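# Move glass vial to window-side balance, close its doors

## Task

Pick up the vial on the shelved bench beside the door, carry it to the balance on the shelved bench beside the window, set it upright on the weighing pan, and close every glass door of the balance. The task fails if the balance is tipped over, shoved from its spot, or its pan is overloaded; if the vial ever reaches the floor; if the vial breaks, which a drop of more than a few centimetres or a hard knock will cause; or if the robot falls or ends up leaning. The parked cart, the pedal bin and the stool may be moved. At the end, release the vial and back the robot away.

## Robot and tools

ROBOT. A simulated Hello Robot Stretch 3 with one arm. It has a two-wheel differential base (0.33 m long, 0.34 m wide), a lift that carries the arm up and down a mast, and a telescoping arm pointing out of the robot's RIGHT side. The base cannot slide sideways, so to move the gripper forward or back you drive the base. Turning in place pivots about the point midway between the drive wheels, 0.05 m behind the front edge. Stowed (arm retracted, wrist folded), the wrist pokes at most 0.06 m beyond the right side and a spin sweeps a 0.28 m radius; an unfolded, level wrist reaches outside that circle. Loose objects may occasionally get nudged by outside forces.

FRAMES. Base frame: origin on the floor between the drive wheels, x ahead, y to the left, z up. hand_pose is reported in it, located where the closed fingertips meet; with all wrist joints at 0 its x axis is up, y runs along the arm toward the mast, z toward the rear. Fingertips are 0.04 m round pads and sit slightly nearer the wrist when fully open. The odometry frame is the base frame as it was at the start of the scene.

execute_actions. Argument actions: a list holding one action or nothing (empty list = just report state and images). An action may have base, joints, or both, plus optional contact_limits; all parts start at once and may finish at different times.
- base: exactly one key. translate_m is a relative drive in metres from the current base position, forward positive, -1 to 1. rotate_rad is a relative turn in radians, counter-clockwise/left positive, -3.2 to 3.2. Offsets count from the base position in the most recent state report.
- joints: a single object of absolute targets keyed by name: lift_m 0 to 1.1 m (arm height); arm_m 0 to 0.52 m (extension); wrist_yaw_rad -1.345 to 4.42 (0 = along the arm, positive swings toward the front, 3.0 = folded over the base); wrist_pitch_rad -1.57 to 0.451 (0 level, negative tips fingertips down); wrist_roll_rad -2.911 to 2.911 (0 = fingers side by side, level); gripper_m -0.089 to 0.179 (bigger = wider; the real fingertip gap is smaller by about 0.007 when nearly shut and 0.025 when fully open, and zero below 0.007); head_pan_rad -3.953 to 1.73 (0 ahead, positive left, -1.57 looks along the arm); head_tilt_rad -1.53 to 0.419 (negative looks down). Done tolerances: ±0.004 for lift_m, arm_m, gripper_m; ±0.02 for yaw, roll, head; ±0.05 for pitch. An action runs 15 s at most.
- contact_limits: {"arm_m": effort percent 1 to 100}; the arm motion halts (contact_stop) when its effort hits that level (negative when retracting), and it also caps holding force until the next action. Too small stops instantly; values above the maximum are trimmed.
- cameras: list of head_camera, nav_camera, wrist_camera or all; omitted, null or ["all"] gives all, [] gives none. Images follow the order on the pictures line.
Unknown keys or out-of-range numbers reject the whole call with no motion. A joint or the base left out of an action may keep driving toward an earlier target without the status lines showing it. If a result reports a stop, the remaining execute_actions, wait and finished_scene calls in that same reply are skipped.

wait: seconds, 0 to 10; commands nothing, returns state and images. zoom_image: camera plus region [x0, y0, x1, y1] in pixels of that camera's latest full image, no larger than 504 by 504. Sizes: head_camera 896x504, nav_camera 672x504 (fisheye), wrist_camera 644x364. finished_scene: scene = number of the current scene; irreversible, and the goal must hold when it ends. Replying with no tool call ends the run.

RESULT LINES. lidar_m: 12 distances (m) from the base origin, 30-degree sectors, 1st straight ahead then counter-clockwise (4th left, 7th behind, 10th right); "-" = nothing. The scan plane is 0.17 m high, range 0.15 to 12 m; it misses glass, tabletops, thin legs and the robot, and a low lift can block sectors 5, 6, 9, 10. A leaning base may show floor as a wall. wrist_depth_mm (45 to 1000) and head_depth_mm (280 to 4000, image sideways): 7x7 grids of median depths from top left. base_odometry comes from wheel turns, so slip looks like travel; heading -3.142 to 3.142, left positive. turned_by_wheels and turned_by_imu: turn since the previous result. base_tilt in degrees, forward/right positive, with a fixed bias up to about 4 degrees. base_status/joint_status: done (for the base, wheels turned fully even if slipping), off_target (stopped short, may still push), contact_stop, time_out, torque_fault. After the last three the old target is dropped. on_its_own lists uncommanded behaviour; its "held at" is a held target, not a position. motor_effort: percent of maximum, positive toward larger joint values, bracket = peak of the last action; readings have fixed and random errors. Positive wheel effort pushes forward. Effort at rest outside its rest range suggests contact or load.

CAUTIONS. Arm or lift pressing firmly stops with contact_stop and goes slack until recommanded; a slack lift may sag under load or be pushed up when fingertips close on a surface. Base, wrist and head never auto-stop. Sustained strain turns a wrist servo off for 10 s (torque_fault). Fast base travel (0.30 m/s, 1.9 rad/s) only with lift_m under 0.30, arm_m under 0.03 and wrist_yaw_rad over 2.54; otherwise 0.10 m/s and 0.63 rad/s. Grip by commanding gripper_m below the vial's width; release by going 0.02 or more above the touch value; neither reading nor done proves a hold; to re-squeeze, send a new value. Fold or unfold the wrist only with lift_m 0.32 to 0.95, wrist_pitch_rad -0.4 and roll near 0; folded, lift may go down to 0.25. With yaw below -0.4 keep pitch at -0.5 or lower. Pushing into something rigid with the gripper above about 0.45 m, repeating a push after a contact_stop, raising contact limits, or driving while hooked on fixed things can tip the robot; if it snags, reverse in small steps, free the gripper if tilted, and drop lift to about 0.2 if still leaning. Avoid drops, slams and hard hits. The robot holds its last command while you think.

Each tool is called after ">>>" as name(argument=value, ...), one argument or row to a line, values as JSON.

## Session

>>> execute_actions(
  actions=[],
)

Scene clock: 0.00 s.
base_odometry: x=+0.000 y=+0.000 heading=+0.000 (m, m, rad; odometry frame)
turned_by_wheels: +0.000 (rad since the last result)
turned_by_imu: +0.000 (rad since the last result)
base_tilt: forward=-0.8 right=-0.5 (deg)
lidar_m: 1.60 1.62 2.01 1.64 1.61 1.67 1.83 1.71 1.70 1.13 1.10 1.14
head_depth_mm: 1806 1832 1767 2115 2083 1335 1318 / 1834 2467 2519 2459 2449 1517 1506 / 1847 2792 2910 2867 2846 2794 2205 / 1861 2740 2759 2820 2808 2792 2265 / 1880 2564 2559 2620 2617 2627 2268 / 1914 2443 2454 2486 2459 2473 2229 / 1911 2321 2325 2350 2348 2327 2210
base_status: not commanded
joint_positions: lift_m=+0.542 arm_m=+0.002 wrist_yaw_rad=+2.986 wrist_pitch_rad=-0.475 wrist_roll_rad=-0.013 gripper_m=+0.037 head_pan_rad=+0.001 head_tilt_rad=+0.003
joint_status: not commanded
motor_effort: left_wheel=+0 right_wheel=+2 lift_m=+35 arm_m=+0 wrist_yaw_rad=+1 wrist_pitch_rad=+4 wrist_roll_rad=+0 gripper_m=+0 head_pan_rad=-1 head_tilt_rad=+2 (%)
hand_pose: x=+0.0123 y=+0.0670 z=+0.5424 quat_wxyz=(+0.219, +0.693, +0.114, +0.677) (m; base frame)
wrist_depth_mm: - - - - - - - / - - - - - - - / - - - - - - - / - - - - - - - / 956 957 - 950 956 950 940 / 809 791 - 789 811 789 786 / 704 695 694 691 686 679 682
pictures: head_camera (sideways: a quarter turn clockwise sets it upright), nav_camera (sideways: a quarter turn counterclockwise sets it upright), wrist_camera
Images, in order (width x height): head_camera 896x504, nav_camera 672x504, wrist_camera 644x364.

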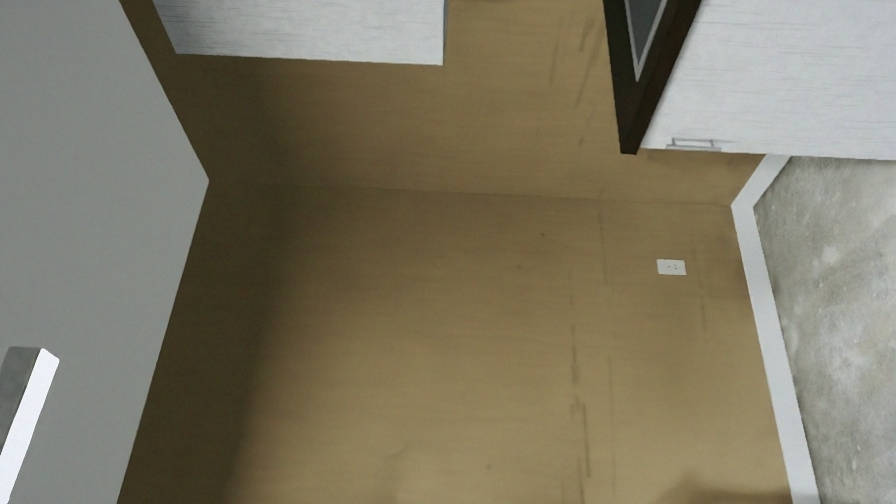

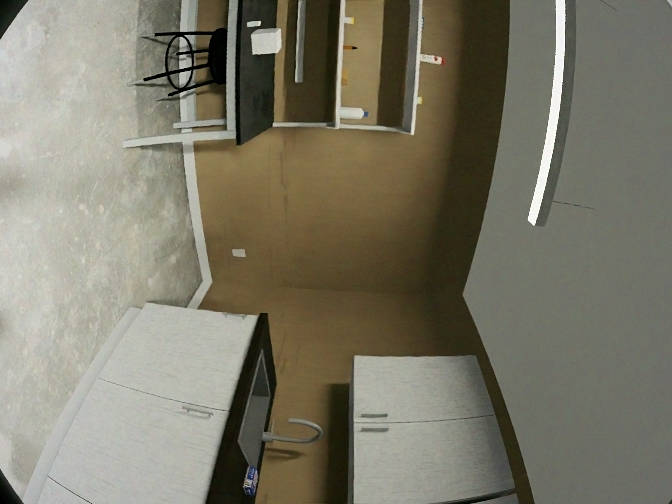

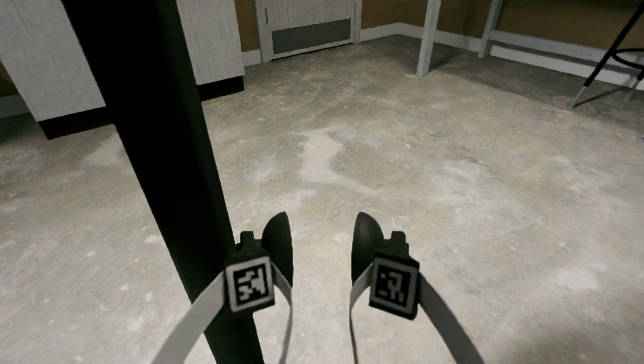

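>>> execute_actions(
  actions=[
    {"joints": {"head_pan_rad": 0.85, "head_tilt_rad": -0.25}},
  ],
  cameras=["head_camera", "nav_camera"],
)

Scene clock: 2.10 s.
base_odometry: x=+0.000 y=+0.000 heading=+0.000 (m, m, rad; odometry frame)
turned_by_wheels: +0.000 (rad since the last result)
turned_by_imu: +0.000 (rad since the last result)
base_tilt: forward=-0.8 right=-0.5 (deg)
lidar_m: 1.60 1.62 2.01 1.64 1.61 1.67 1.82 1.72 1.69 1.13 1.10 1.15
head_depth_mm: 2070 2158 2218 2275 2339 2191 1665 / 2121 2219 2318 2264 1872 2063 1650 / 2186 2301 2404 2414 2295 2091 1636 / 2290 2367 2452 2358 2677 2126 1619 / 2381 2482 2586 2283 2773 2101 1617 / 2474 2582 2700 2527 2878 2069 1592 / 2563 2725 2828 2948 2782 2059 1579
base_status: not commanded
joint_positions: lift_m=+0.542 arm_m=+0.002 wrist_yaw_rad=+2.986 wrist_pitch_rad=-0.475 wrist_roll_rad=-0.013 gripper_m=+0.037 head_pan_rad=+0.843 head_tilt_rad=-0.246
joint_status: all done
motor_effort: left_wheel=+0(1) right_wheel=+1(1) lift_m=+34(35) arm_m=+0(0) wrist_yaw_rad=+0(0) wrist_pitch_rad=+4(4) wrist_roll_rad=+0(0) gripper_m=+0(1) head_pan_rad=+4(40) head_tilt_rad=-1(23) (%)
hand_pose: x=+0.0123 y=+0.0670 z=+0.5424 quat_wxyz=(+0.219, +0.693, +0.114, +0.677) (m; base frame)
wrist_depth_mm: - - - - - - - / - - - - - - - / - - - - - - - / - - - - - - - / 941 958 - 952 942 936 932 / 811 798 - 794 828 790 776 / 697 703 687 695 682 690 680
pictures: head_camera (sideways: a quarter turn clockwise sets it upright), nav_camera (sideways: a quarter turn counterclockwise sets it upright)
Images, in order (width x height): head_camera 896x504, nav_camera 672x504.

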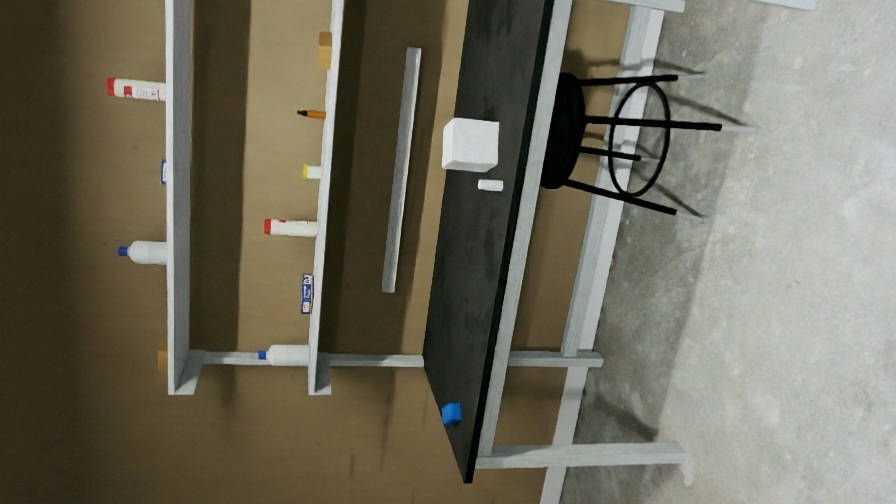

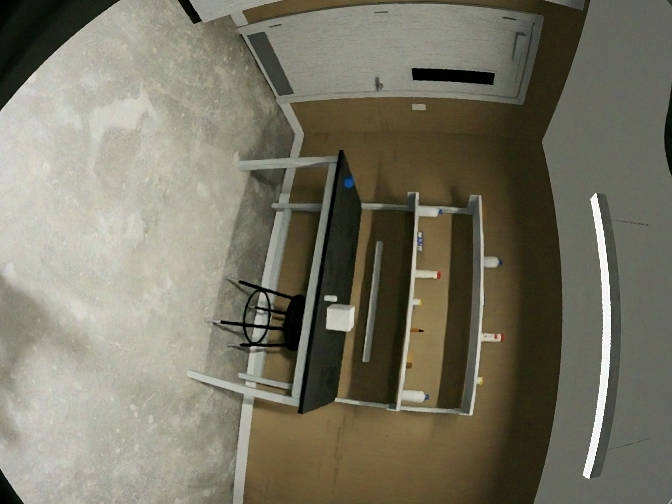

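>>> execute_actions(
  actions=[
    {"base": {"rotate_rad": 0.81}, "joints": {"lift_m": 0.28, "head_pan_rad": -2.6, "head_tilt_rad": -0.2}},
  ],
  cameras=["head_camera", "nav_camera"],
)

Scene clock: 11.33 s.
base_odometry: x=+0.000 y=+0.000 heading=+0.810 (m, m, rad; odometry frame)
turned_by_wheels: +0.810 (rad since the last result)
turned_by_imu: +0.801 (rad since the last result)
base_tilt: forward=-0.8 right=-0.5 (deg)
lidar_m: 2.13 2.01 1.59 1.59 1.83 2.25 1.69 1.93 1.09 1.10 1.31 1.62
head_depth_mm: 2438 2520 2576 2652 2697 2336 1725 / 2489 2627 2760 2888 2929 2291 1700 / 2256 2379 2523 2636 2804 2278 1695 / 2058 2141 2236 2373 2529 2254 1681 / 1860 1953 2072 2155 2269 2246 1671 / 1726 1797 1878 1988 2039 2067 1657 / 1609 1670 1726 1815 1877 1245 1302
base_status: done
joint_positions: lift_m=+0.281 arm_m=+0.002 wrist_yaw_rad=+2.986 wrist_pitch_rad=-0.475 wrist_roll_rad=-0.013 gripper_m=+0.037 head_pan_rad=-2.593 head_tilt_rad=-0.211
joint_status: all done
motor_effort: left_wheel=-1(5) right_wheel=+4(6) lift_m=+14(31) arm_m=+0(0) wrist_yaw_rad=+0(0) wrist_pitch_rad=+4(4) wrist_roll_rad=+0(0) gripper_m=+0(1) head_pan_rad=-3(41) head_tilt_rad=+6(12) (%)
hand_pose: x=+0.0123 y=+0.0670 z=+0.2808 quat_wxyz=(+0.219, +0.693, +0.114, +0.677) (m; base frame)
wrist_depth_mm: - - - - - - - / - - - - - - - / 906 872 883 910 874 884 877 / 700 700 691 702 694 686 685 / 571 575 - 564 575 565 558 / 489 505 - - 494 482 474 / - - - - 412 414 415
pictures: head_camera (sideways: a quarter turn clockwise sets it upright), nav_camera (sideways: a quarter turn counterclockwise sets it upright)
Images, in order (width x height): head_camera 896x504, nav_camera 672x504.

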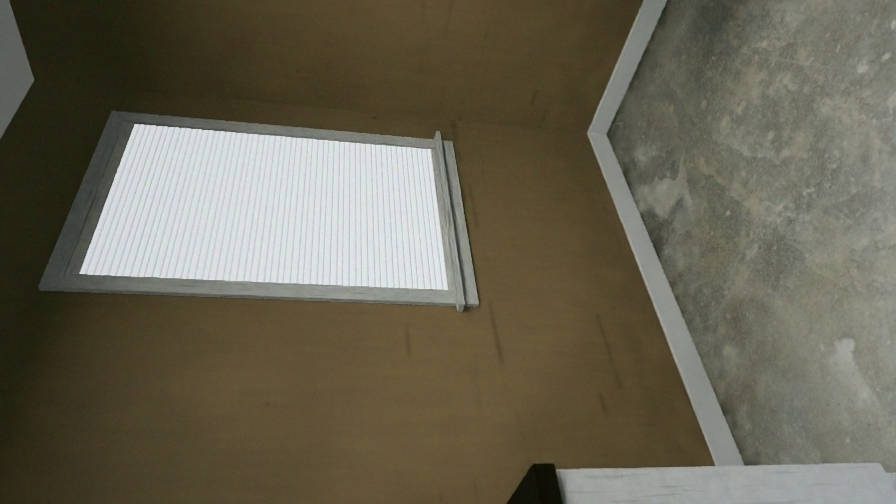

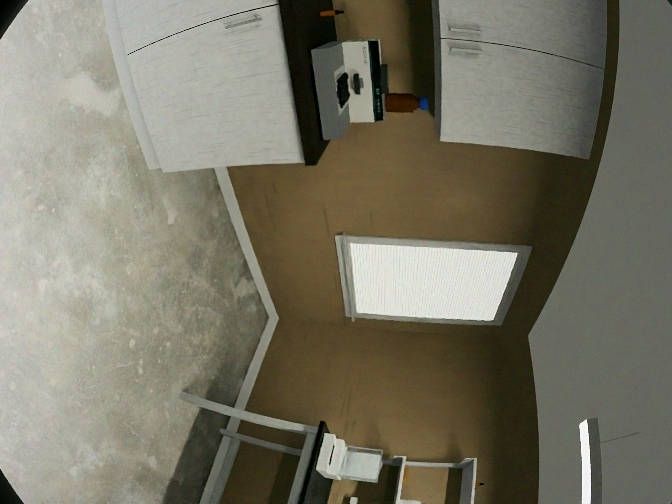

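>>> execute_actions(
  actions=[
    {"base": {"translate_m": 1.0}, "joints": {"head_pan_rad": -0.2, "head_tilt_rad": -0.6}},
  ],
  cameras=["head_camera", "nav_camera"],
)

Scene clock: 17.67 s.
base_odometry: x=+0.690 y=+0.724 heading=+0.810 (m, m, rad; odometry frame)
turned_by_wheels: +0.000 (rad since the last result)
turned_by_imu: +0.005 (rad since the last result)
base_tilt: forward=-0.8 right=-0.5 (deg)
lidar_m: 0.89 1.10 1.72 1.31 1.53 2.61 2.69 1.58 1.40 1.41 0.84 0.79
head_depth_mm: 1151 1286 1380 1005 842 1516 1269 / 1161 1295 1398 944 841 1461 1260 / 1174 1294 1409 896 854 1499 1246 / 1184 1324 1378 962 1231 1450 1250 / 1203 1338 1362 956 1645 1470 1235 / 1075 1345 1333 944 1681 1455 1226 / 1221 1385 1321 933 1675 1448 1215
base_status: done
joint_positions: lift_m=+0.281 arm_m=+0.002 wrist_yaw_rad=+2.986 wrist_pitch_rad=-0.475 wrist_roll_rad=-0.013 gripper_m=+0.037 head_pan_rad=-0.207 head_tilt_rad=-0.593
joint_status: all done
motor_effort: left_wheel=-2(5) right_wheel=+4(8) lift_m=+14(14) arm_m=+0(0) wrist_yaw_rad=+0(0) wrist_pitch_rad=+4(4) wrist_roll_rad=+0(0) gripper_m=+0(0) head_pan_rad=+3(40) head_tilt_rad=-4(30) (%)
hand_pose: x=+0.0123 y=+0.0670 z=+0.2808 quat_wxyz=(+0.219, +0.693, +0.114, +0.677) (m; base frame)
wrist_depth_mm: - - - - - - - / - - - - - - - / 911 882 900 875 886 881 866 / 704 695 694 695 696 683 695 / 574 573 - 564 575 565 559 / 493 503 - - 495 476 475 / - - - - 415 418 411
pictures: head_camera (sideways: a quarter turn clockwise sets it upright), nav_camera (sideways: a quarter turn counterclockwise sets it upright)
Images, in order (width x height): head_camera 896x504, nav_camera 672x504.

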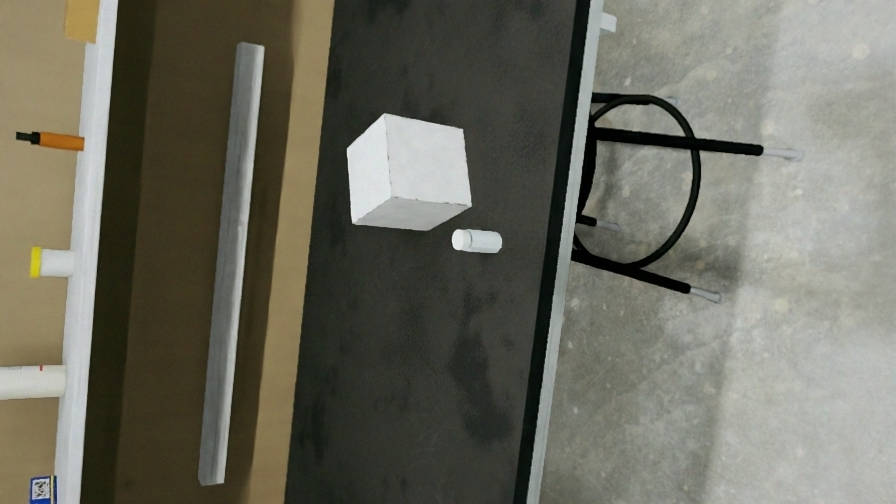

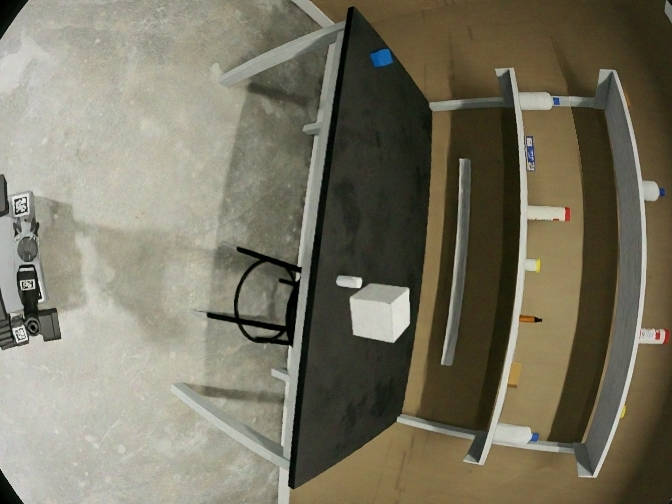

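>>> execute_actions(
  actions=[
    {"base": {"rotate_rad": 1.29}, "joints": {"lift_m": 0.70, "wrist_yaw_rad": 0.0, "wrist_pitch_rad": -0.4, "gripper_m": 0.065, "head_pan_rad": -1.5, "head_tilt_rad": -0.6}},
  ],
)

Scene clock: 35.17 s.
base_odometry: x=+0.690 y=+0.724 heading=+2.100 (m, m, rad; odometry frame)
turned_by_wheels: +1.290 (rad since the last result)
turned_by_imu: +1.274 (rad since the last result)
base_tilt: forward=-0.9 right=-0.7 (deg)
lidar_m: 1.31 1.34 1.90 2.62 1.94 1.44 1.40 1.99 0.79 0.79 1.38 1.10
head_depth_mm: 1162 1300 1394 1001 846 1507 1258 / 1158 1303 1406 941 851 1455 1262 / 1173 1314 1412 898 863 1489 1248 / 1193 1335 1386 964 1280 1447 1274 / 1213 1337 1358 958 1654 1463 1236 / 1198 1352 1344 941 1687 1461 1222 / 1223 1388 1321 931 1675 1453 1216
base_status: done
joint_positions: lift_m=+0.699 arm_m=+0.002 wrist_yaw_rad=+0.002 wrist_pitch_rad=-0.422 wrist_roll_rad=-0.013 gripper_m=+0.065 head_pan_rad=-1.493 head_tilt_rad=-0.593
joint_status: all done
motor_effort: left_wheel=-2(7) right_wheel=+2(7) lift_m=+52(55) arm_m=-1(1) wrist_yaw_rad=-3(4) wrist_pitch_rad=+6(10) wrist_roll_rad=+0(0) gripper_m=+1(89) head_pan_rad=-3(39) head_tilt_rad=-3(2) (%)
hand_pose: x=-0.0210 y=-0.3711 z=+0.7111 quat_wxyz=(+0.696, +0.150, -0.686, -0.147) (m; base frame)
wrist_depth_mm: 481 474 468 431 449 441 434 / 448 441 433 425 421 416 408 / - - - 745 714 - - / - - - - - - - / - - - - - - - / - - - - - - 666 / 888 905 910 892 863 895 836
pictures: head_camera (sideways: a quarter turn clockwise sets it upright), nav_camera (sideways: a quarter turn counterclockwise sets it upright), wrist_camera
Images, in order (width x height): head_camera 896x504, nav_camera 672x504, wrist_camera 644x364.

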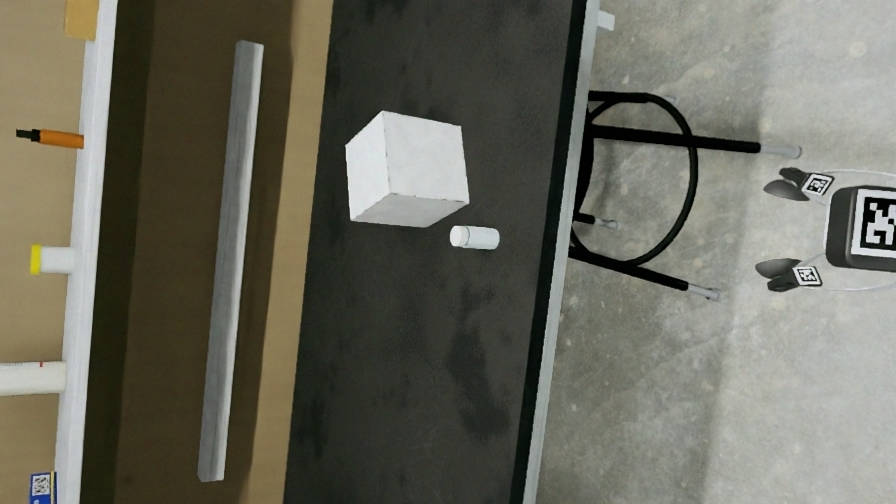

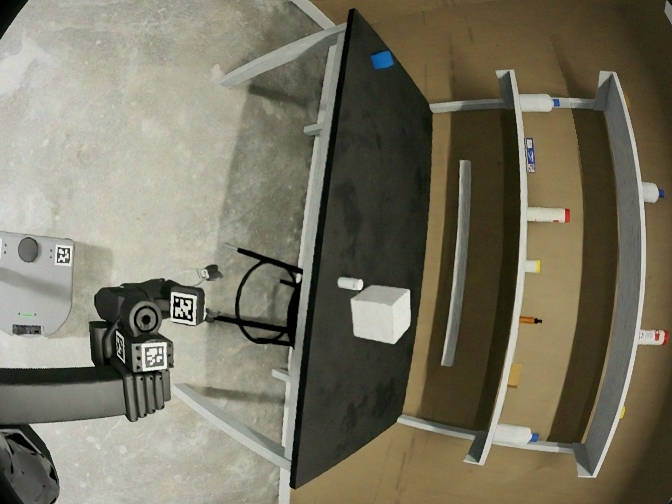

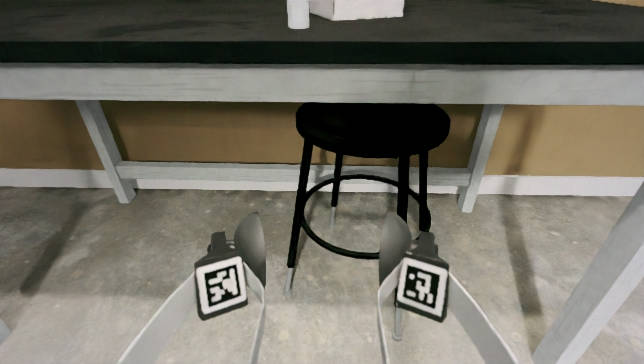

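>>> execute_actions(
  actions=[
    {"base": {"translate_m": 0.032}, "joints": {"wrist_pitch_rad": 0.0, "arm_m": 0.17, "lift_m": 0.69}},
  ],
  cameras=["head_camera", "wrist_camera"],
)

Scene clock: 40.90 s.
base_odometry: x=+0.674 y=+0.752 heading=+2.099 (m, m, rad; odometry frame)
turned_by_wheels: +0.000 (rad since the last result)
turned_by_imu: +0.001 (rad since the last result)
base_tilt: forward=-0.9 right=-0.5 (deg)
lidar_m: 1.28 1.31 1.87 3.19 1.97 1.48 1.44 1.99 0.80 0.89 1.38 1.08
head_depth_mm: 1166 1294 1393 999 849 1518 1283 / 1171 1300 1403 912 849 1543 - / 1178 1316 1415 900 846 - 1191 / 1199 1339 1378 966 1228 1416 1210 / 1203 1345 1355 959 1651 1465 1239 / 1216 1350 1338 941 1670 1461 1229 / 1223 1393 1325 930 1716 1442 1220
base_status: done
joint_positions: lift_m=+0.691 arm_m=+0.170 wrist_yaw_rad=+0.001 wrist_pitch_rad=-0.025 wrist_roll_rad=-0.013 gripper_m=+0.065 head_pan_rad=-1.493 head_tilt_rad=-0.593
joint_status: all done
motor_effort: left_wheel=-2(4) right_wheel=+3(6) lift_m=+13(48) arm_m=+4(5) wrist_yaw_rad=-1(2) wrist_pitch_rad=+7(9) wrist_roll_rad=+0(0) gripper_m=+0(0) head_pan_rad=-3(3) head_tilt_rad=-3(4) (%)
hand_pose: x=-0.0211 y=-0.5702 z=+0.7989 quat_wxyz=(+0.712, +0.010, -0.702, -0.009) (m; base frame)
wrist_depth_mm: - 998 - 999 985 972 919 / - - - - - 990 969 / - - - - 405 - - / 551 548 542 400 414 530 527 / 295 294 320 291 320 288 289 / 305 299 - 245 - 237 234 / - - - 562 447 469 -
pictures: head_camera (sideways: a quarter turn clockwise sets it upright), wrist_camera
Images, in order (width x height): head_camera 896x504, wrist_camera 644x364.

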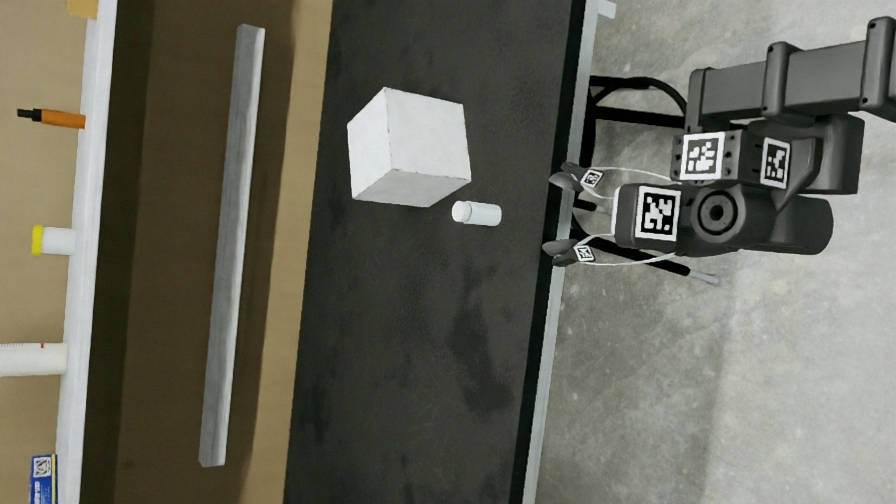

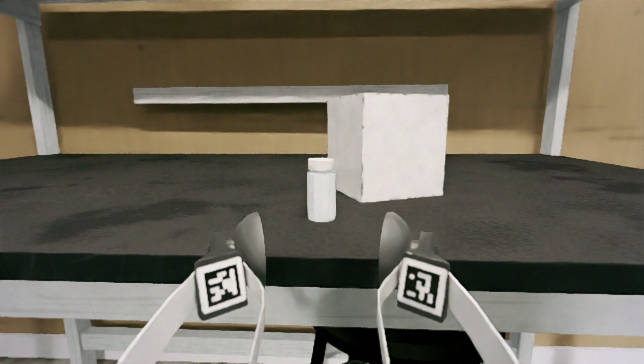

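>>> execute_actions(
  actions=[
    {"joints": {"arm_m": 0.30, "lift_m": 0.684}},
  ],
  cameras=["head_camera", "wrist_camera"],
)

Scene clock: 45.50 s.
base_odometry: x=+0.674 y=+0.752 heading=+2.099 (m, m, rad; odometry frame)
turned_by_wheels: +0.000 (rad since the last result)
turned_by_imu: +0.001 (rad since the last result)
base_tilt: forward=-0.9 right=-0.5 (deg)
lidar_m: 1.28 1.31 1.87 3.19 1.97 1.48 1.43 2.00 0.80 0.89 1.38 1.07
head_depth_mm: 1168 1294 1385 1002 848 1515 1263 / 1163 1306 1405 906 811 - 1225 / 1180 1304 1412 903 - 1413 1249 / 1191 1335 1378 966 1281 1451 1235 / 1204 1347 1360 952 1639 1474 1234 / 1221 1354 1334 941 1688 1456 1224 / 1225 1387 1319 937 1729 1443 1218
base_status: not commanded
joint_positions: lift_m=+0.685 arm_m=+0.300 wrist_yaw_rad=+0.001 wrist_pitch_rad=-0.025 wrist_roll_rad=-0.013 gripper_m=+0.065 head_pan_rad=-1.493 head_tilt_rad=-0.593
joint_status: all done
motor_effort: left_wheel=-1(2) right_wheel=+3(3) lift_m=+14(14) arm_m=+4(5) wrist_yaw_rad=-1(1) wrist_pitch_rad=+7(7) wrist_roll_rad=+0(0) gripper_m=+1(0) head_pan_rad=-3(3) head_tilt_rad=-3(3) (%)
hand_pose: x=-0.0211 y=-0.7003 z=+0.7930 quat_wxyz=(+0.712, +0.010, -0.702, -0.009) (m; base frame)
wrist_depth_mm: 914 895 869 858 862 840 847 / 927 883 909 873 267 860 839 / 933 931 914 927 263 876 888 / 517 515 509 319 272 373 489 / 275 275 301 204 274 268 270 / 188 188 - 186 - 185 185 / 142 142 142 142 141 141 141
pictures: head_camera (sideways: a quarter turn clockwise sets it upright), wrist_camera
Images, in order (width x height): head_camera 896x504, wrist_camera 644x364.

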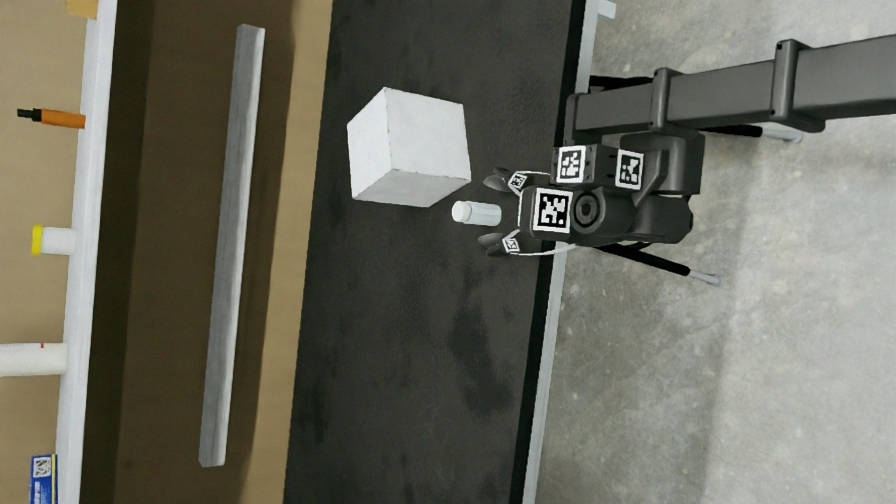

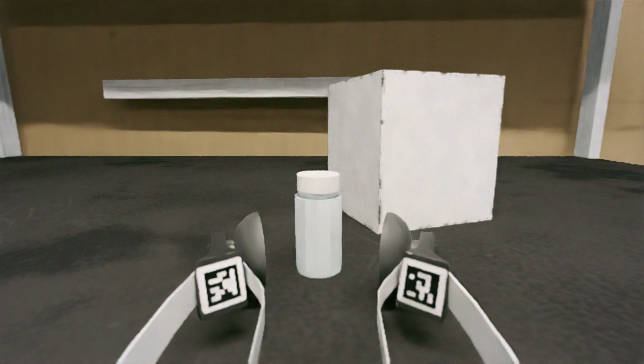

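>>> execute_actions(
  actions=[
    {"joints": {"arm_m": 0.332}},
  ],
  cameras=["head_camera", "wrist_camera"],
)

Scene clock: 48.50 s.
base_odometry: x=+0.674 y=+0.752 heading=+2.099 (m, m, rad; odometry frame)
turned_by_wheels: +0.000 (rad since the last result)
turned_by_imu: +0.001 (rad since the last result)
base_tilt: forward=-0.8 right=-0.5 (deg)
lidar_m: 1.28 1.31 1.87 3.19 1.98 1.47 1.43 1.99 0.80 0.89 1.39 1.07
head_depth_mm: 1168 1297 1385 998 848 1514 1269 / 1164 1312 1407 911 837 - 1240 / 1178 1307 1406 904 - 1455 1246 / 1194 1339 1385 988 1459 1447 1245 / 1211 1346 1353 954 1649 1469 1237 / 1212 1348 1342 944 1692 1458 1233 / 1232 1399 1316 931 1722 1445 1223
base_status: not commanded
joint_positions: lift_m=+0.685 arm_m=+0.332 wrist_yaw_rad=+0.001 wrist_pitch_rad=-0.025 wrist_roll_rad=-0.013 gripper_m=+0.065 head_pan_rad=-1.493 head_tilt_rad=-0.593
joint_status: all done
motor_effort: left_wheel=-2(2) right_wheel=+3(4) lift_m=+14(14) arm_m=+4(5) wrist_yaw_rad=-1(1) wrist_pitch_rad=+7(7) wrist_roll_rad=+0(0) gripper_m=+0(1) head_pan_rad=-4(3) head_tilt_rad=-4(4) (%)
hand_pose: x=-0.0211 y=-0.7322 z=+0.7930 quat_wxyz=(+0.712, +0.010, -0.702, -0.009) (m; base frame)
wrist_depth_mm: 854 850 820 844 811 799 796 / 891 858 855 842 227 823 827 / 904 914 891 872 232 256 851 / 512 510 514 291 238 267 488 / 274 274 299 162 247 262 268 / 188 187 - 165 - 185 184 / 142 142 142 141 141 141 141
pictures: head_camera (sideways: a quarter turn clockwise sets it upright), wrist_camera
Images, in order (width x height): head_camera 896x504, wrist_camera 644x364.

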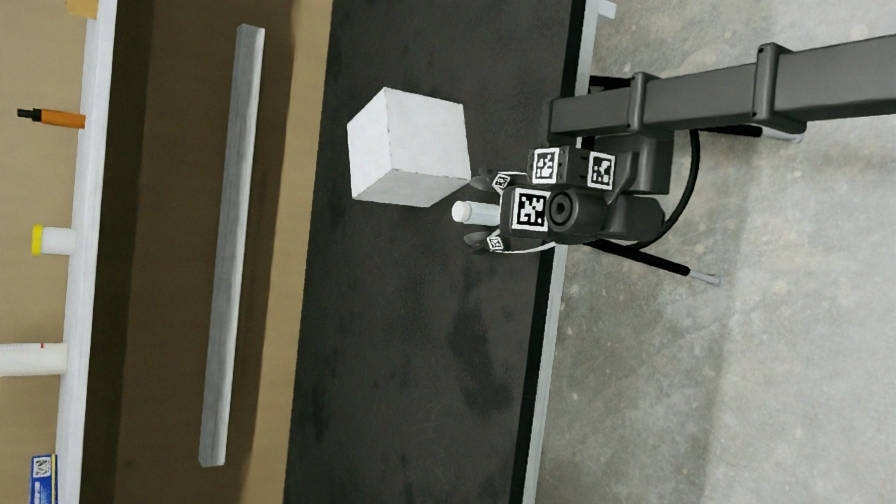

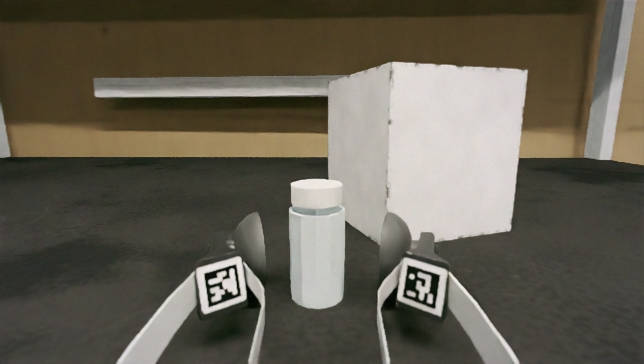

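Matches the calibration (162/165). Grasp.

>>> execute_actions(
  actions=[
    {"joints": {"gripper_m": -0.025}},
  ],
  cameras=["wrist_camera"],
)

Scene clock: 50.97 s.
base_odometry: x=+0.674 y=+0.752 heading=+2.099 (m, m, rad; odometry frame)
turned_by_wheels: +0.000 (rad since the last result)
turned_by_imu: +0.001 (rad since the last result)
base_tilt: forward=-0.9 right=-0.4 (deg)
lidar_m: 1.28 1.30 1.87 3.19 1.97 1.48 1.44 1.99 0.80 0.89 1.39 1.07
head_depth_mm: 1166 1294 1391 1005 848 1515 1262 / 1162 1302 1403 910 839 - 1235 / 1184 1309 1405 902 - 1450 1243 / 1197 1330 1384 985 1279 1439 1242 / 1205 1349 1366 954 1652 1461 1231 / 1207 1345 1342 946 1683 1453 1226 / 1228 1394 1313 933 1726 1446 1223
base_status: not commanded
joint_positions: lift_m=+0.685 arm_m=+0.332 wrist_yaw_rad=+0.001 wrist_pitch_rad=-0.025 wrist_roll_rad=-0.013 gripper_m=-0.024 head_pan_rad=-1.493 head_tilt_rad=-0.593
joint_status: all done
motor_effort: left_wheel=-2(1) right_wheel=+4(4) lift_m=+13(14) arm_m=+4(4) wrist_yaw_rad=-1(1) wrist_pitch_rad=+7(7) wrist_roll_rad=+0(0) gripper_m=-19(100) head_pan_rad=-3(4) head_tilt_rad=-3(4) (%)
hand_pose: x=-0.0211 y=-0.7322 z=+0.7930 quat_wxyz=(+0.712, +0.010, -0.702, -0.009) (m; base frame)
wrist_depth_mm: 853 840 832 828 818 819 804 / 895 863 860 840 228 822 823 / 915 892 881 888 233 255 834 / 513 512 504 299 240 266 490 / 276 273 271 159 245 262 268 / 187 187 199 163 197 185 184 / 142 142 141 141 141 141 141
pictures: wrist_camera
Images, in order (width x height): wrist_camera 644x364.

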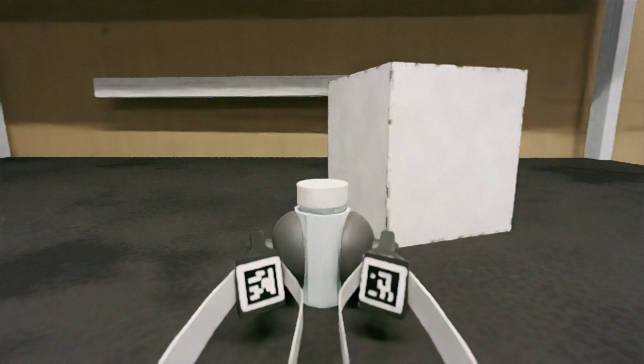

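>>> execute_actions(
  actions=[
    {"joints": {"lift_m": 0.715}},
  ],
  cameras=[],
)

>>> execute_actions(
  actions=[
    {"joints": {"arm_m": 0.005, "lift_m": 0.75, "head_pan_rad": 1.7, "head_tilt_rad": -0.2}},
  ],
)

Scene clock: 54.30 s.
base_odometry: x=+0.674 y=+0.752 heading=+2.099 (m, m, rad; odometry frame)
turned_by_wheels: +0.000 (rad since the last result)
turned_by_imu: +0.001 (rad since the last result)
base_tilt: forward=-0.8 right=-0.5 (deg)
lidar_m: 1.28 1.31 1.86 3.18 1.98 1.48 1.43 1.99 0.80 0.89 1.39 1.07
head_depth_mm: 1167 1287 1401 1002 849 1562 1298 / 1169 1304 1402 910 - 1422 1224 / 1181 1313 1408 903 - 1491 1255 / 1189 1340 1377 1003 1270 1444 1244 / 1203 1346 1363 953 1665 1481 1234 / 1214 1347 1333 947 1688 1461 1230 / 1229 1394 1314 929 1726 1444 1215
base_status: not commanded
joint_positions: lift_m=+0.714 arm_m=+0.332 wrist_yaw_rad=+0.001 wrist_pitch_rad=-0.025 wrist_roll_rad=-0.013 gripper_m=-0.024 head_pan_rad=-1.493 head_tilt_rad=-0.593
joint_status: all done
motor_effort: left_wheel=-2(1) right_wheel=+4(3) lift_m=+52(55) arm_m=+4(4) wrist_yaw_rad=-1(1) wrist_pitch_rad=+7(7) wrist_roll_rad=+0(0) gripper_m=-19(19) head_pan_rad=-3(3) head_tilt_rad=-3(3) (%)
hand_pose: x=-0.0211 y=-0.7323 z=+0.8225 quat_wxyz=(+0.712, +0.010, -0.702, -0.009) (m; base frame)
wrist_depth_mm: 868 848 839 833 821 811 784 / 882 877 862 853 846 822 799 / 901 897 884 867 233 256 841 / 684 681 671 296 240 266 654 / 363 361 362 159 249 277 354 / 248 246 264 163 250 244 243 / 188 187 187 188 186 186 185
pictures: none
No camera images: the call's "cameras" was empty. Leave "cameras" out to get every camera's image.

Scene clock: 57.93 s.
base_odometry: x=+0.674 y=+0.752 heading=+2.099 (m, m, rad; odometry frame)
turned_by_wheels: +0.000 (rad since the last result)
turned_by_imu: +0.001 (rad since the last result)
base_tilt: forward=-0.8 right=-0.6 (deg)
lidar_m: 1.28 1.30 1.87 3.19 1.98 1.48 1.44 1.99 0.80 0.89 1.38 1.07
head_depth_mm: 2887 3049 3213 3268 3270 2319 1713 / 3021 3096 3272 3353 3342 2293 1717 / 3074 3139 3318 3414 3500 2276 1687 / 3105 3196 3319 3522 3384 2244 1676 / 3135 3219 3320 3495 3324 2214 1667 / 3191 3312 3426 3565 3089 2212 1646 / 3220 3307 3542 3610 3294 2176 1650
base_status: not commanded
joint_positions: lift_m=+0.749 arm_m=+0.005 wrist_yaw_rad=+0.001 wrist_pitch_rad=-0.025 wrist_roll_rad=-0.013 gripper_m=-0.024 head_pan_rad=+1.693 head_tilt_rad=-0.211
joint_status: all done
motor_effort: left_wheel=-2(2) right_wheel=+3(3) lift_m=+52(54) arm_m=-4(4) wrist_yaw_rad=-1(2) wrist_pitch_rad=+7(7) wrist_roll_rad=+0(0) gripper_m=-19(19) head_pan_rad=+3(42) head_tilt_rad=+6(34) (%)
hand_pose: x=-0.0212 y=-0.4058 z=+0.8575 quat_wxyz=(+0.712, +0.009, -0.702, -0.009) (m; base frame)
wrist_depth_mm: 921 985 - - 999 988 - / - - - - - - - / - - - - - - - / 894 871 892 581 640 862 - / 476 470 475 158 470 468 462 / - 489 479 163 460 449 445 / - - - - 942 - -
pictures: head_camera (sideways: a quarter turn clockwise sets it upright), nav_camera (sideways: a quarter turn counterclockwise sets it upright), wrist_camera
Images, in order (width x height): head_camera 896x504, nav_camera 672x504, wrist_camera 644x364.

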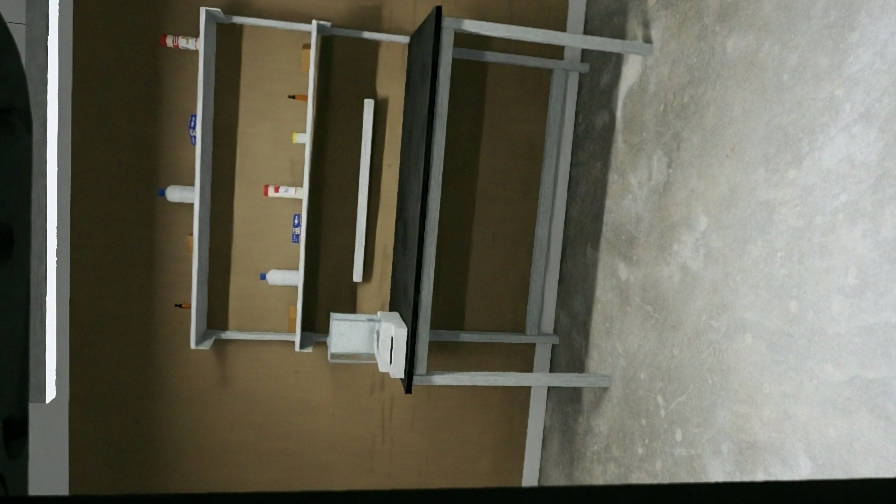

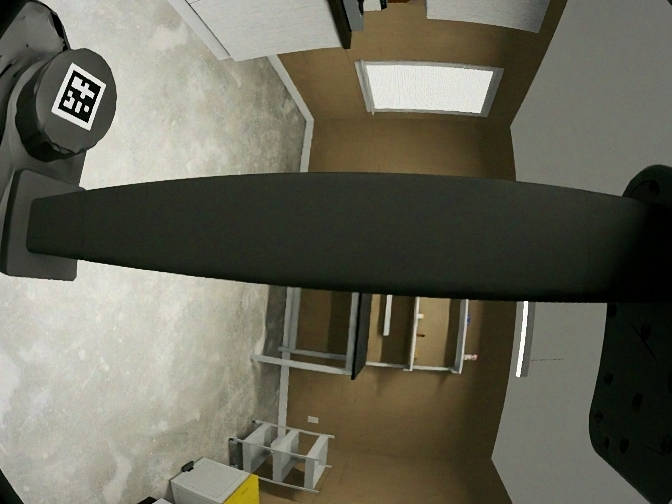

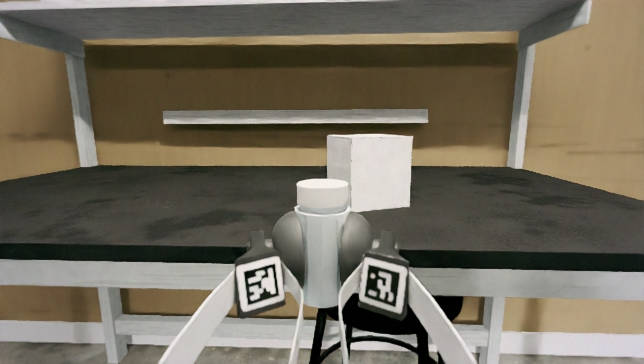

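>>> zoom_image(
  camera="head_camera",
  region=[300, 280, 430, 400],
)

Region (300, 280, 430, 400) of head_camera's 896x504 image, scaled by 3.877, with more detail than that image has; it fills the top 465 rows of this view, and the rest is white.

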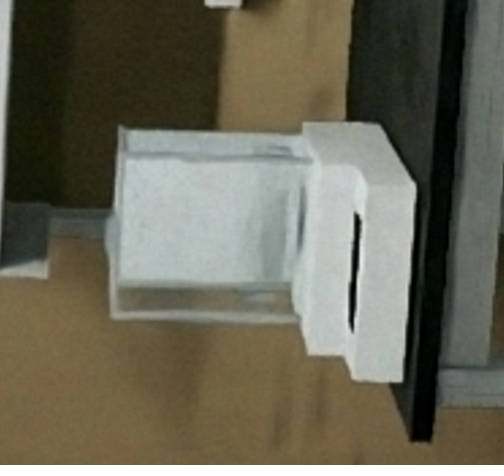

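>>> execute_actions(
  actions=[
    {"base": {"rotate_rad": 1.66}, "joints": {"lift_m": 0.285, "wrist_yaw_rad": 2.65, "head_pan_rad": 0.0, "head_tilt_rad": -0.35}},
  ],
)

Scene clock: 72.43 s.
base_odometry: x=+0.674 y=+0.752 heading=-2.524 (m, m, rad; odometry frame)
turned_by_wheels: +1.660 (rad since the last result)
turned_by_imu: +1.641 (rad since the last result)
base_tilt: forward=-0.9 right=-0.6 (deg)
lidar_m: 2.70 1.83 1.45 1.43 0.86 0.80 0.89 1.07 1.10 1.28 1.35 2.02
head_depth_mm: 2824 3028 3192 3367 2671 1917 1496 / 2880 3122 3190 3467 2638 1898 1497 / 2893 3051 3269 3516 2578 1904 1480 / 2941 3099 3273 3513 2580 1870 1473 / 3011 3136 3232 3595 2518 1856 1456 / 3020 3180 3390 3641 2490 1844 1447 / 3105 3243 3479 3642 2484 1823 1434
base_status: done
joint_positions: lift_m=+0.286 arm_m=+0.005 wrist_yaw_rad=+2.647 wrist_pitch_rad=-0.025 wrist_roll_rad=-0.013 gripper_m=-0.024 head_pan_rad=+0.007 head_tilt_rad=-0.346
joint_status: all done
motor_effort: left_wheel=-2(6) right_wheel=+4(6) lift_m=+14(49) arm_m=-4(5) wrist_yaw_rad=+2(3) wrist_pitch_rad=+7(7) wrist_roll_rad=+0(0) gripper_m=-20(18) head_pan_rad=-4(41) head_tilt_rad=-2(14) (%)
hand_pose: x=+0.0999 y=+0.0748 z=+0.3940 quat_wxyz=(+0.183, +0.683, -0.163, +0.688) (m; base frame)
wrist_depth_mm: - - - - - - - / - - - - - - - / - - - - - - - / - - - - - - - / - - - 159 - - - / 936 933 - 163 993 930 910 / 714 709 706 691 706 709 701
pictures: head_camera (sideways: a quarter turn clockwise sets it upright), nav_camera (sideways: a quarter turn counterclockwise sets it upright), wrist_camera
Images, in order (width x height): head_camera 896x504, nav_camera 672x504, wrist_camera 644x364.

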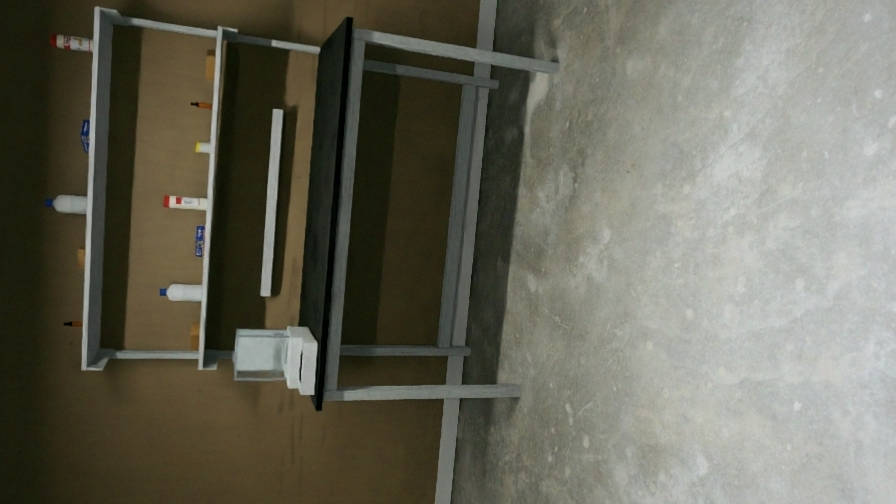

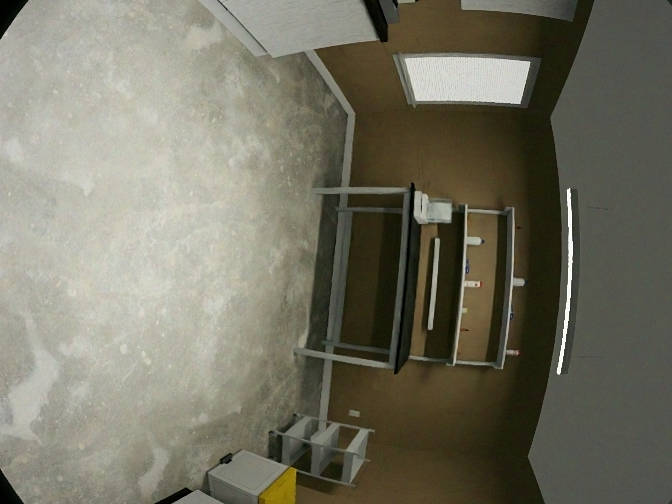

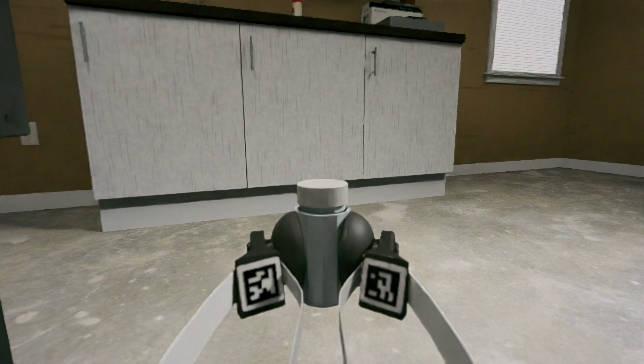

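>>> execute_actions(
  actions=[
    {"base": {"translate_m": 1.0}},
  ],
  cameras=[],
)

>>> execute_actions(
  actions=[
    {"base": {"translate_m": 1.0}, "joints": {"head_pan_rad": 0.45, "head_tilt_rad": -0.45}},
  ],
)

Scene clock: 78.53 s.
base_odometry: x=-0.142 y=+0.173 heading=-2.524 (m, m, rad; odometry frame)
turned_by_wheels: +0.000 (rad since the last result)
turned_by_imu: +0.005 (rad since the last result)
base_tilt: forward=-0.9 right=-0.6 (deg)
lidar_m: 2.20 1.73 1.33 1.31 1.42 1.71 1.77 1.92 1.38 1.37 1.48 1.69
head_depth_mm: 1955 2085 2197 2384 2358 1923 1497 / 2007 2098 2205 2436 2510 1916 1491 / 2013 2148 2235 2435 2454 1908 1475 / 2033 2171 2241 2473 2481 1874 1476 / 2073 2190 2253 2514 2488 1861 1466 / 2084 2183 1858 2515 2517 1841 1451 / 2123 2238 2362 2527 2262 1816 1433
base_status: done
joint_positions: lift_m=+0.286 arm_m=+0.005 wrist_yaw_rad=+2.648 wrist_pitch_rad=-0.025 wrist_roll_rad=-0.013 gripper_m=-0.024 head_pan_rad=+0.007 head_tilt_rad=-0.347
joint_status: not commanded
motor_effort: left_wheel=-2(5) right_wheel=+3(8) lift_m=+14(14) arm_m=-4(4) wrist_yaw_rad=+3(2) wrist_pitch_rad=+7(7) wrist_roll_rad=+0(0) gripper_m=-19(20) head_pan_rad=-4(4) head_tilt_rad=-1(2) (%)
hand_pose: x=+0.0998 y=+0.0748 z=+0.3940 quat_wxyz=(+0.183, +0.683, -0.163, +0.688) (m; base frame)
wrist_depth_mm: - - - - - - - / - - - - - - - / - - - - - - - / - - - - - - - / - - - 159 - - - / 948 945 991 164 982 933 932 / 707 705 707 708 700 703 703
pictures: none
No camera images: the call's "cameras" was empty. Leave "cameras" out to get every camera's image.

Scene clock: 83.53 s.
base_odometry: x=-0.957 y=-0.406 heading=-2.524 (m, m, rad; odometry frame)
turned_by_wheels: +0.000 (rad since the last result)
turned_by_imu: +0.005 (rad since the last result)
base_tilt: forward=-0.8 right=-0.5 (deg)
lidar_m: 1.22 0.83 1.83 1.47 1.32 1.95 2.66 1.89 1.50 1.47 0.97 1.23
head_depth_mm: 919 1197 1272 954 659 1500 1384 / 1152 1267 1348 941 680 1589 1368 / 1174 1275 960 895 712 1624 1367 / 1327 1383 997 814 786 1678 1360 / 1417 1529 1594 794 1932 1665 1349 / 1519 1655 1797 836 975 1107 1250 / 1631 1781 1969 2187 2122 1636 1329
base_status: done
joint_positions: lift_m=+0.286 arm_m=+0.005 wrist_yaw_rad=+2.648 wrist_pitch_rad=-0.025 wrist_roll_rad=-0.013 gripper_m=-0.024 head_pan_rad=+0.443 head_tilt_rad=-0.445
joint_status: all done
motor_effort: left_wheel=-2(6) right_wheel=+3(9) lift_m=+14(14) arm_m=-4(4) wrist_yaw_rad=+3(2) wrist_pitch_rad=+7(7) wrist_roll_rad=+0(0) gripper_m=-20(20) head_pan_rad=+3(32) head_tilt_rad=-2(12) (%)
hand_pose: x=+0.0997 y=+0.0748 z=+0.3940 quat_wxyz=(+0.183, +0.683, -0.163, +0.688) (m; base frame)
wrist_depth_mm: - - - - - - - / - - - - - - - / - - - - - - - / - - - - - - - / - - - 158 - - - / 943 950 - 163 885 924 921 / 709 706 708 706 706 685 699
pictures: head_camera (sideways: a quarter turn clockwise sets it upright), nav_camera (sideways: a quarter turn counterclockwise sets it upright), wrist_camera
Images, in order (width x height): head_camera 896x504, nav_camera 672x504, wrist_camera 644x364.

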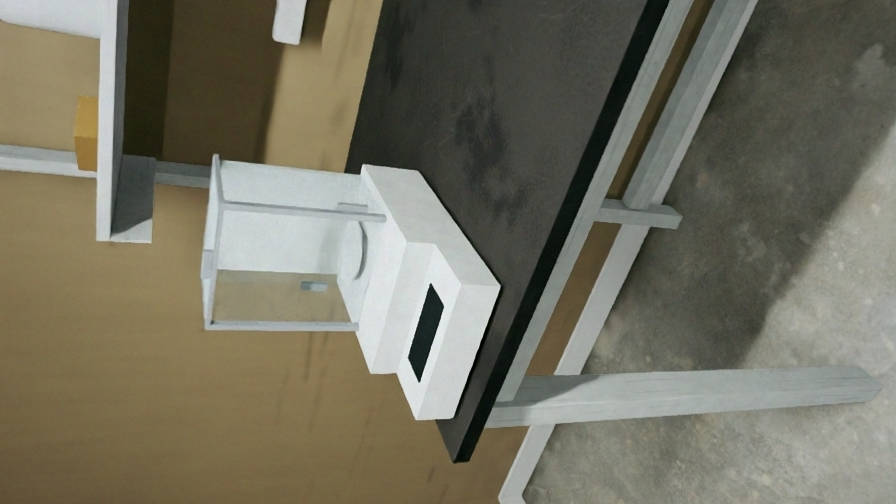

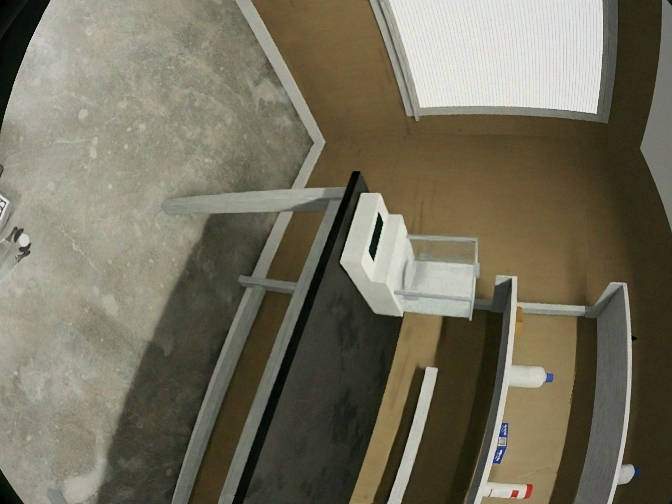

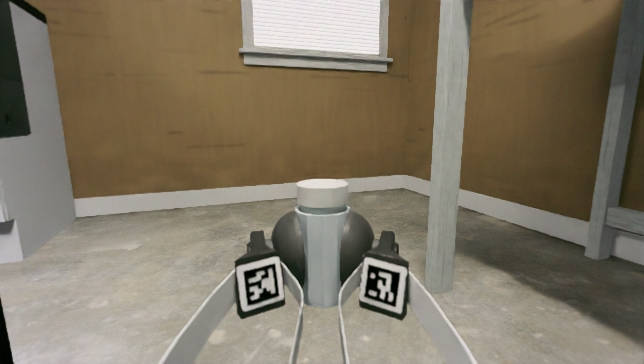

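>>> zoom_image(
  camera="head_camera",
  region=[180, 130, 420, 350],
)

Region (180, 130, 420, 350) of head_camera's 896x504 image, scaled by 2.100, with more detail than that image has; it fills the top 462 rows of this view, and the rest is white.

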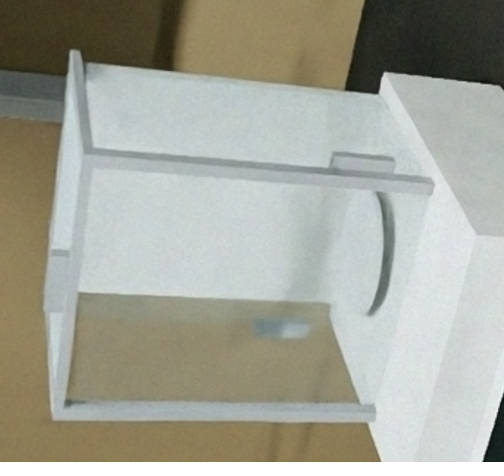

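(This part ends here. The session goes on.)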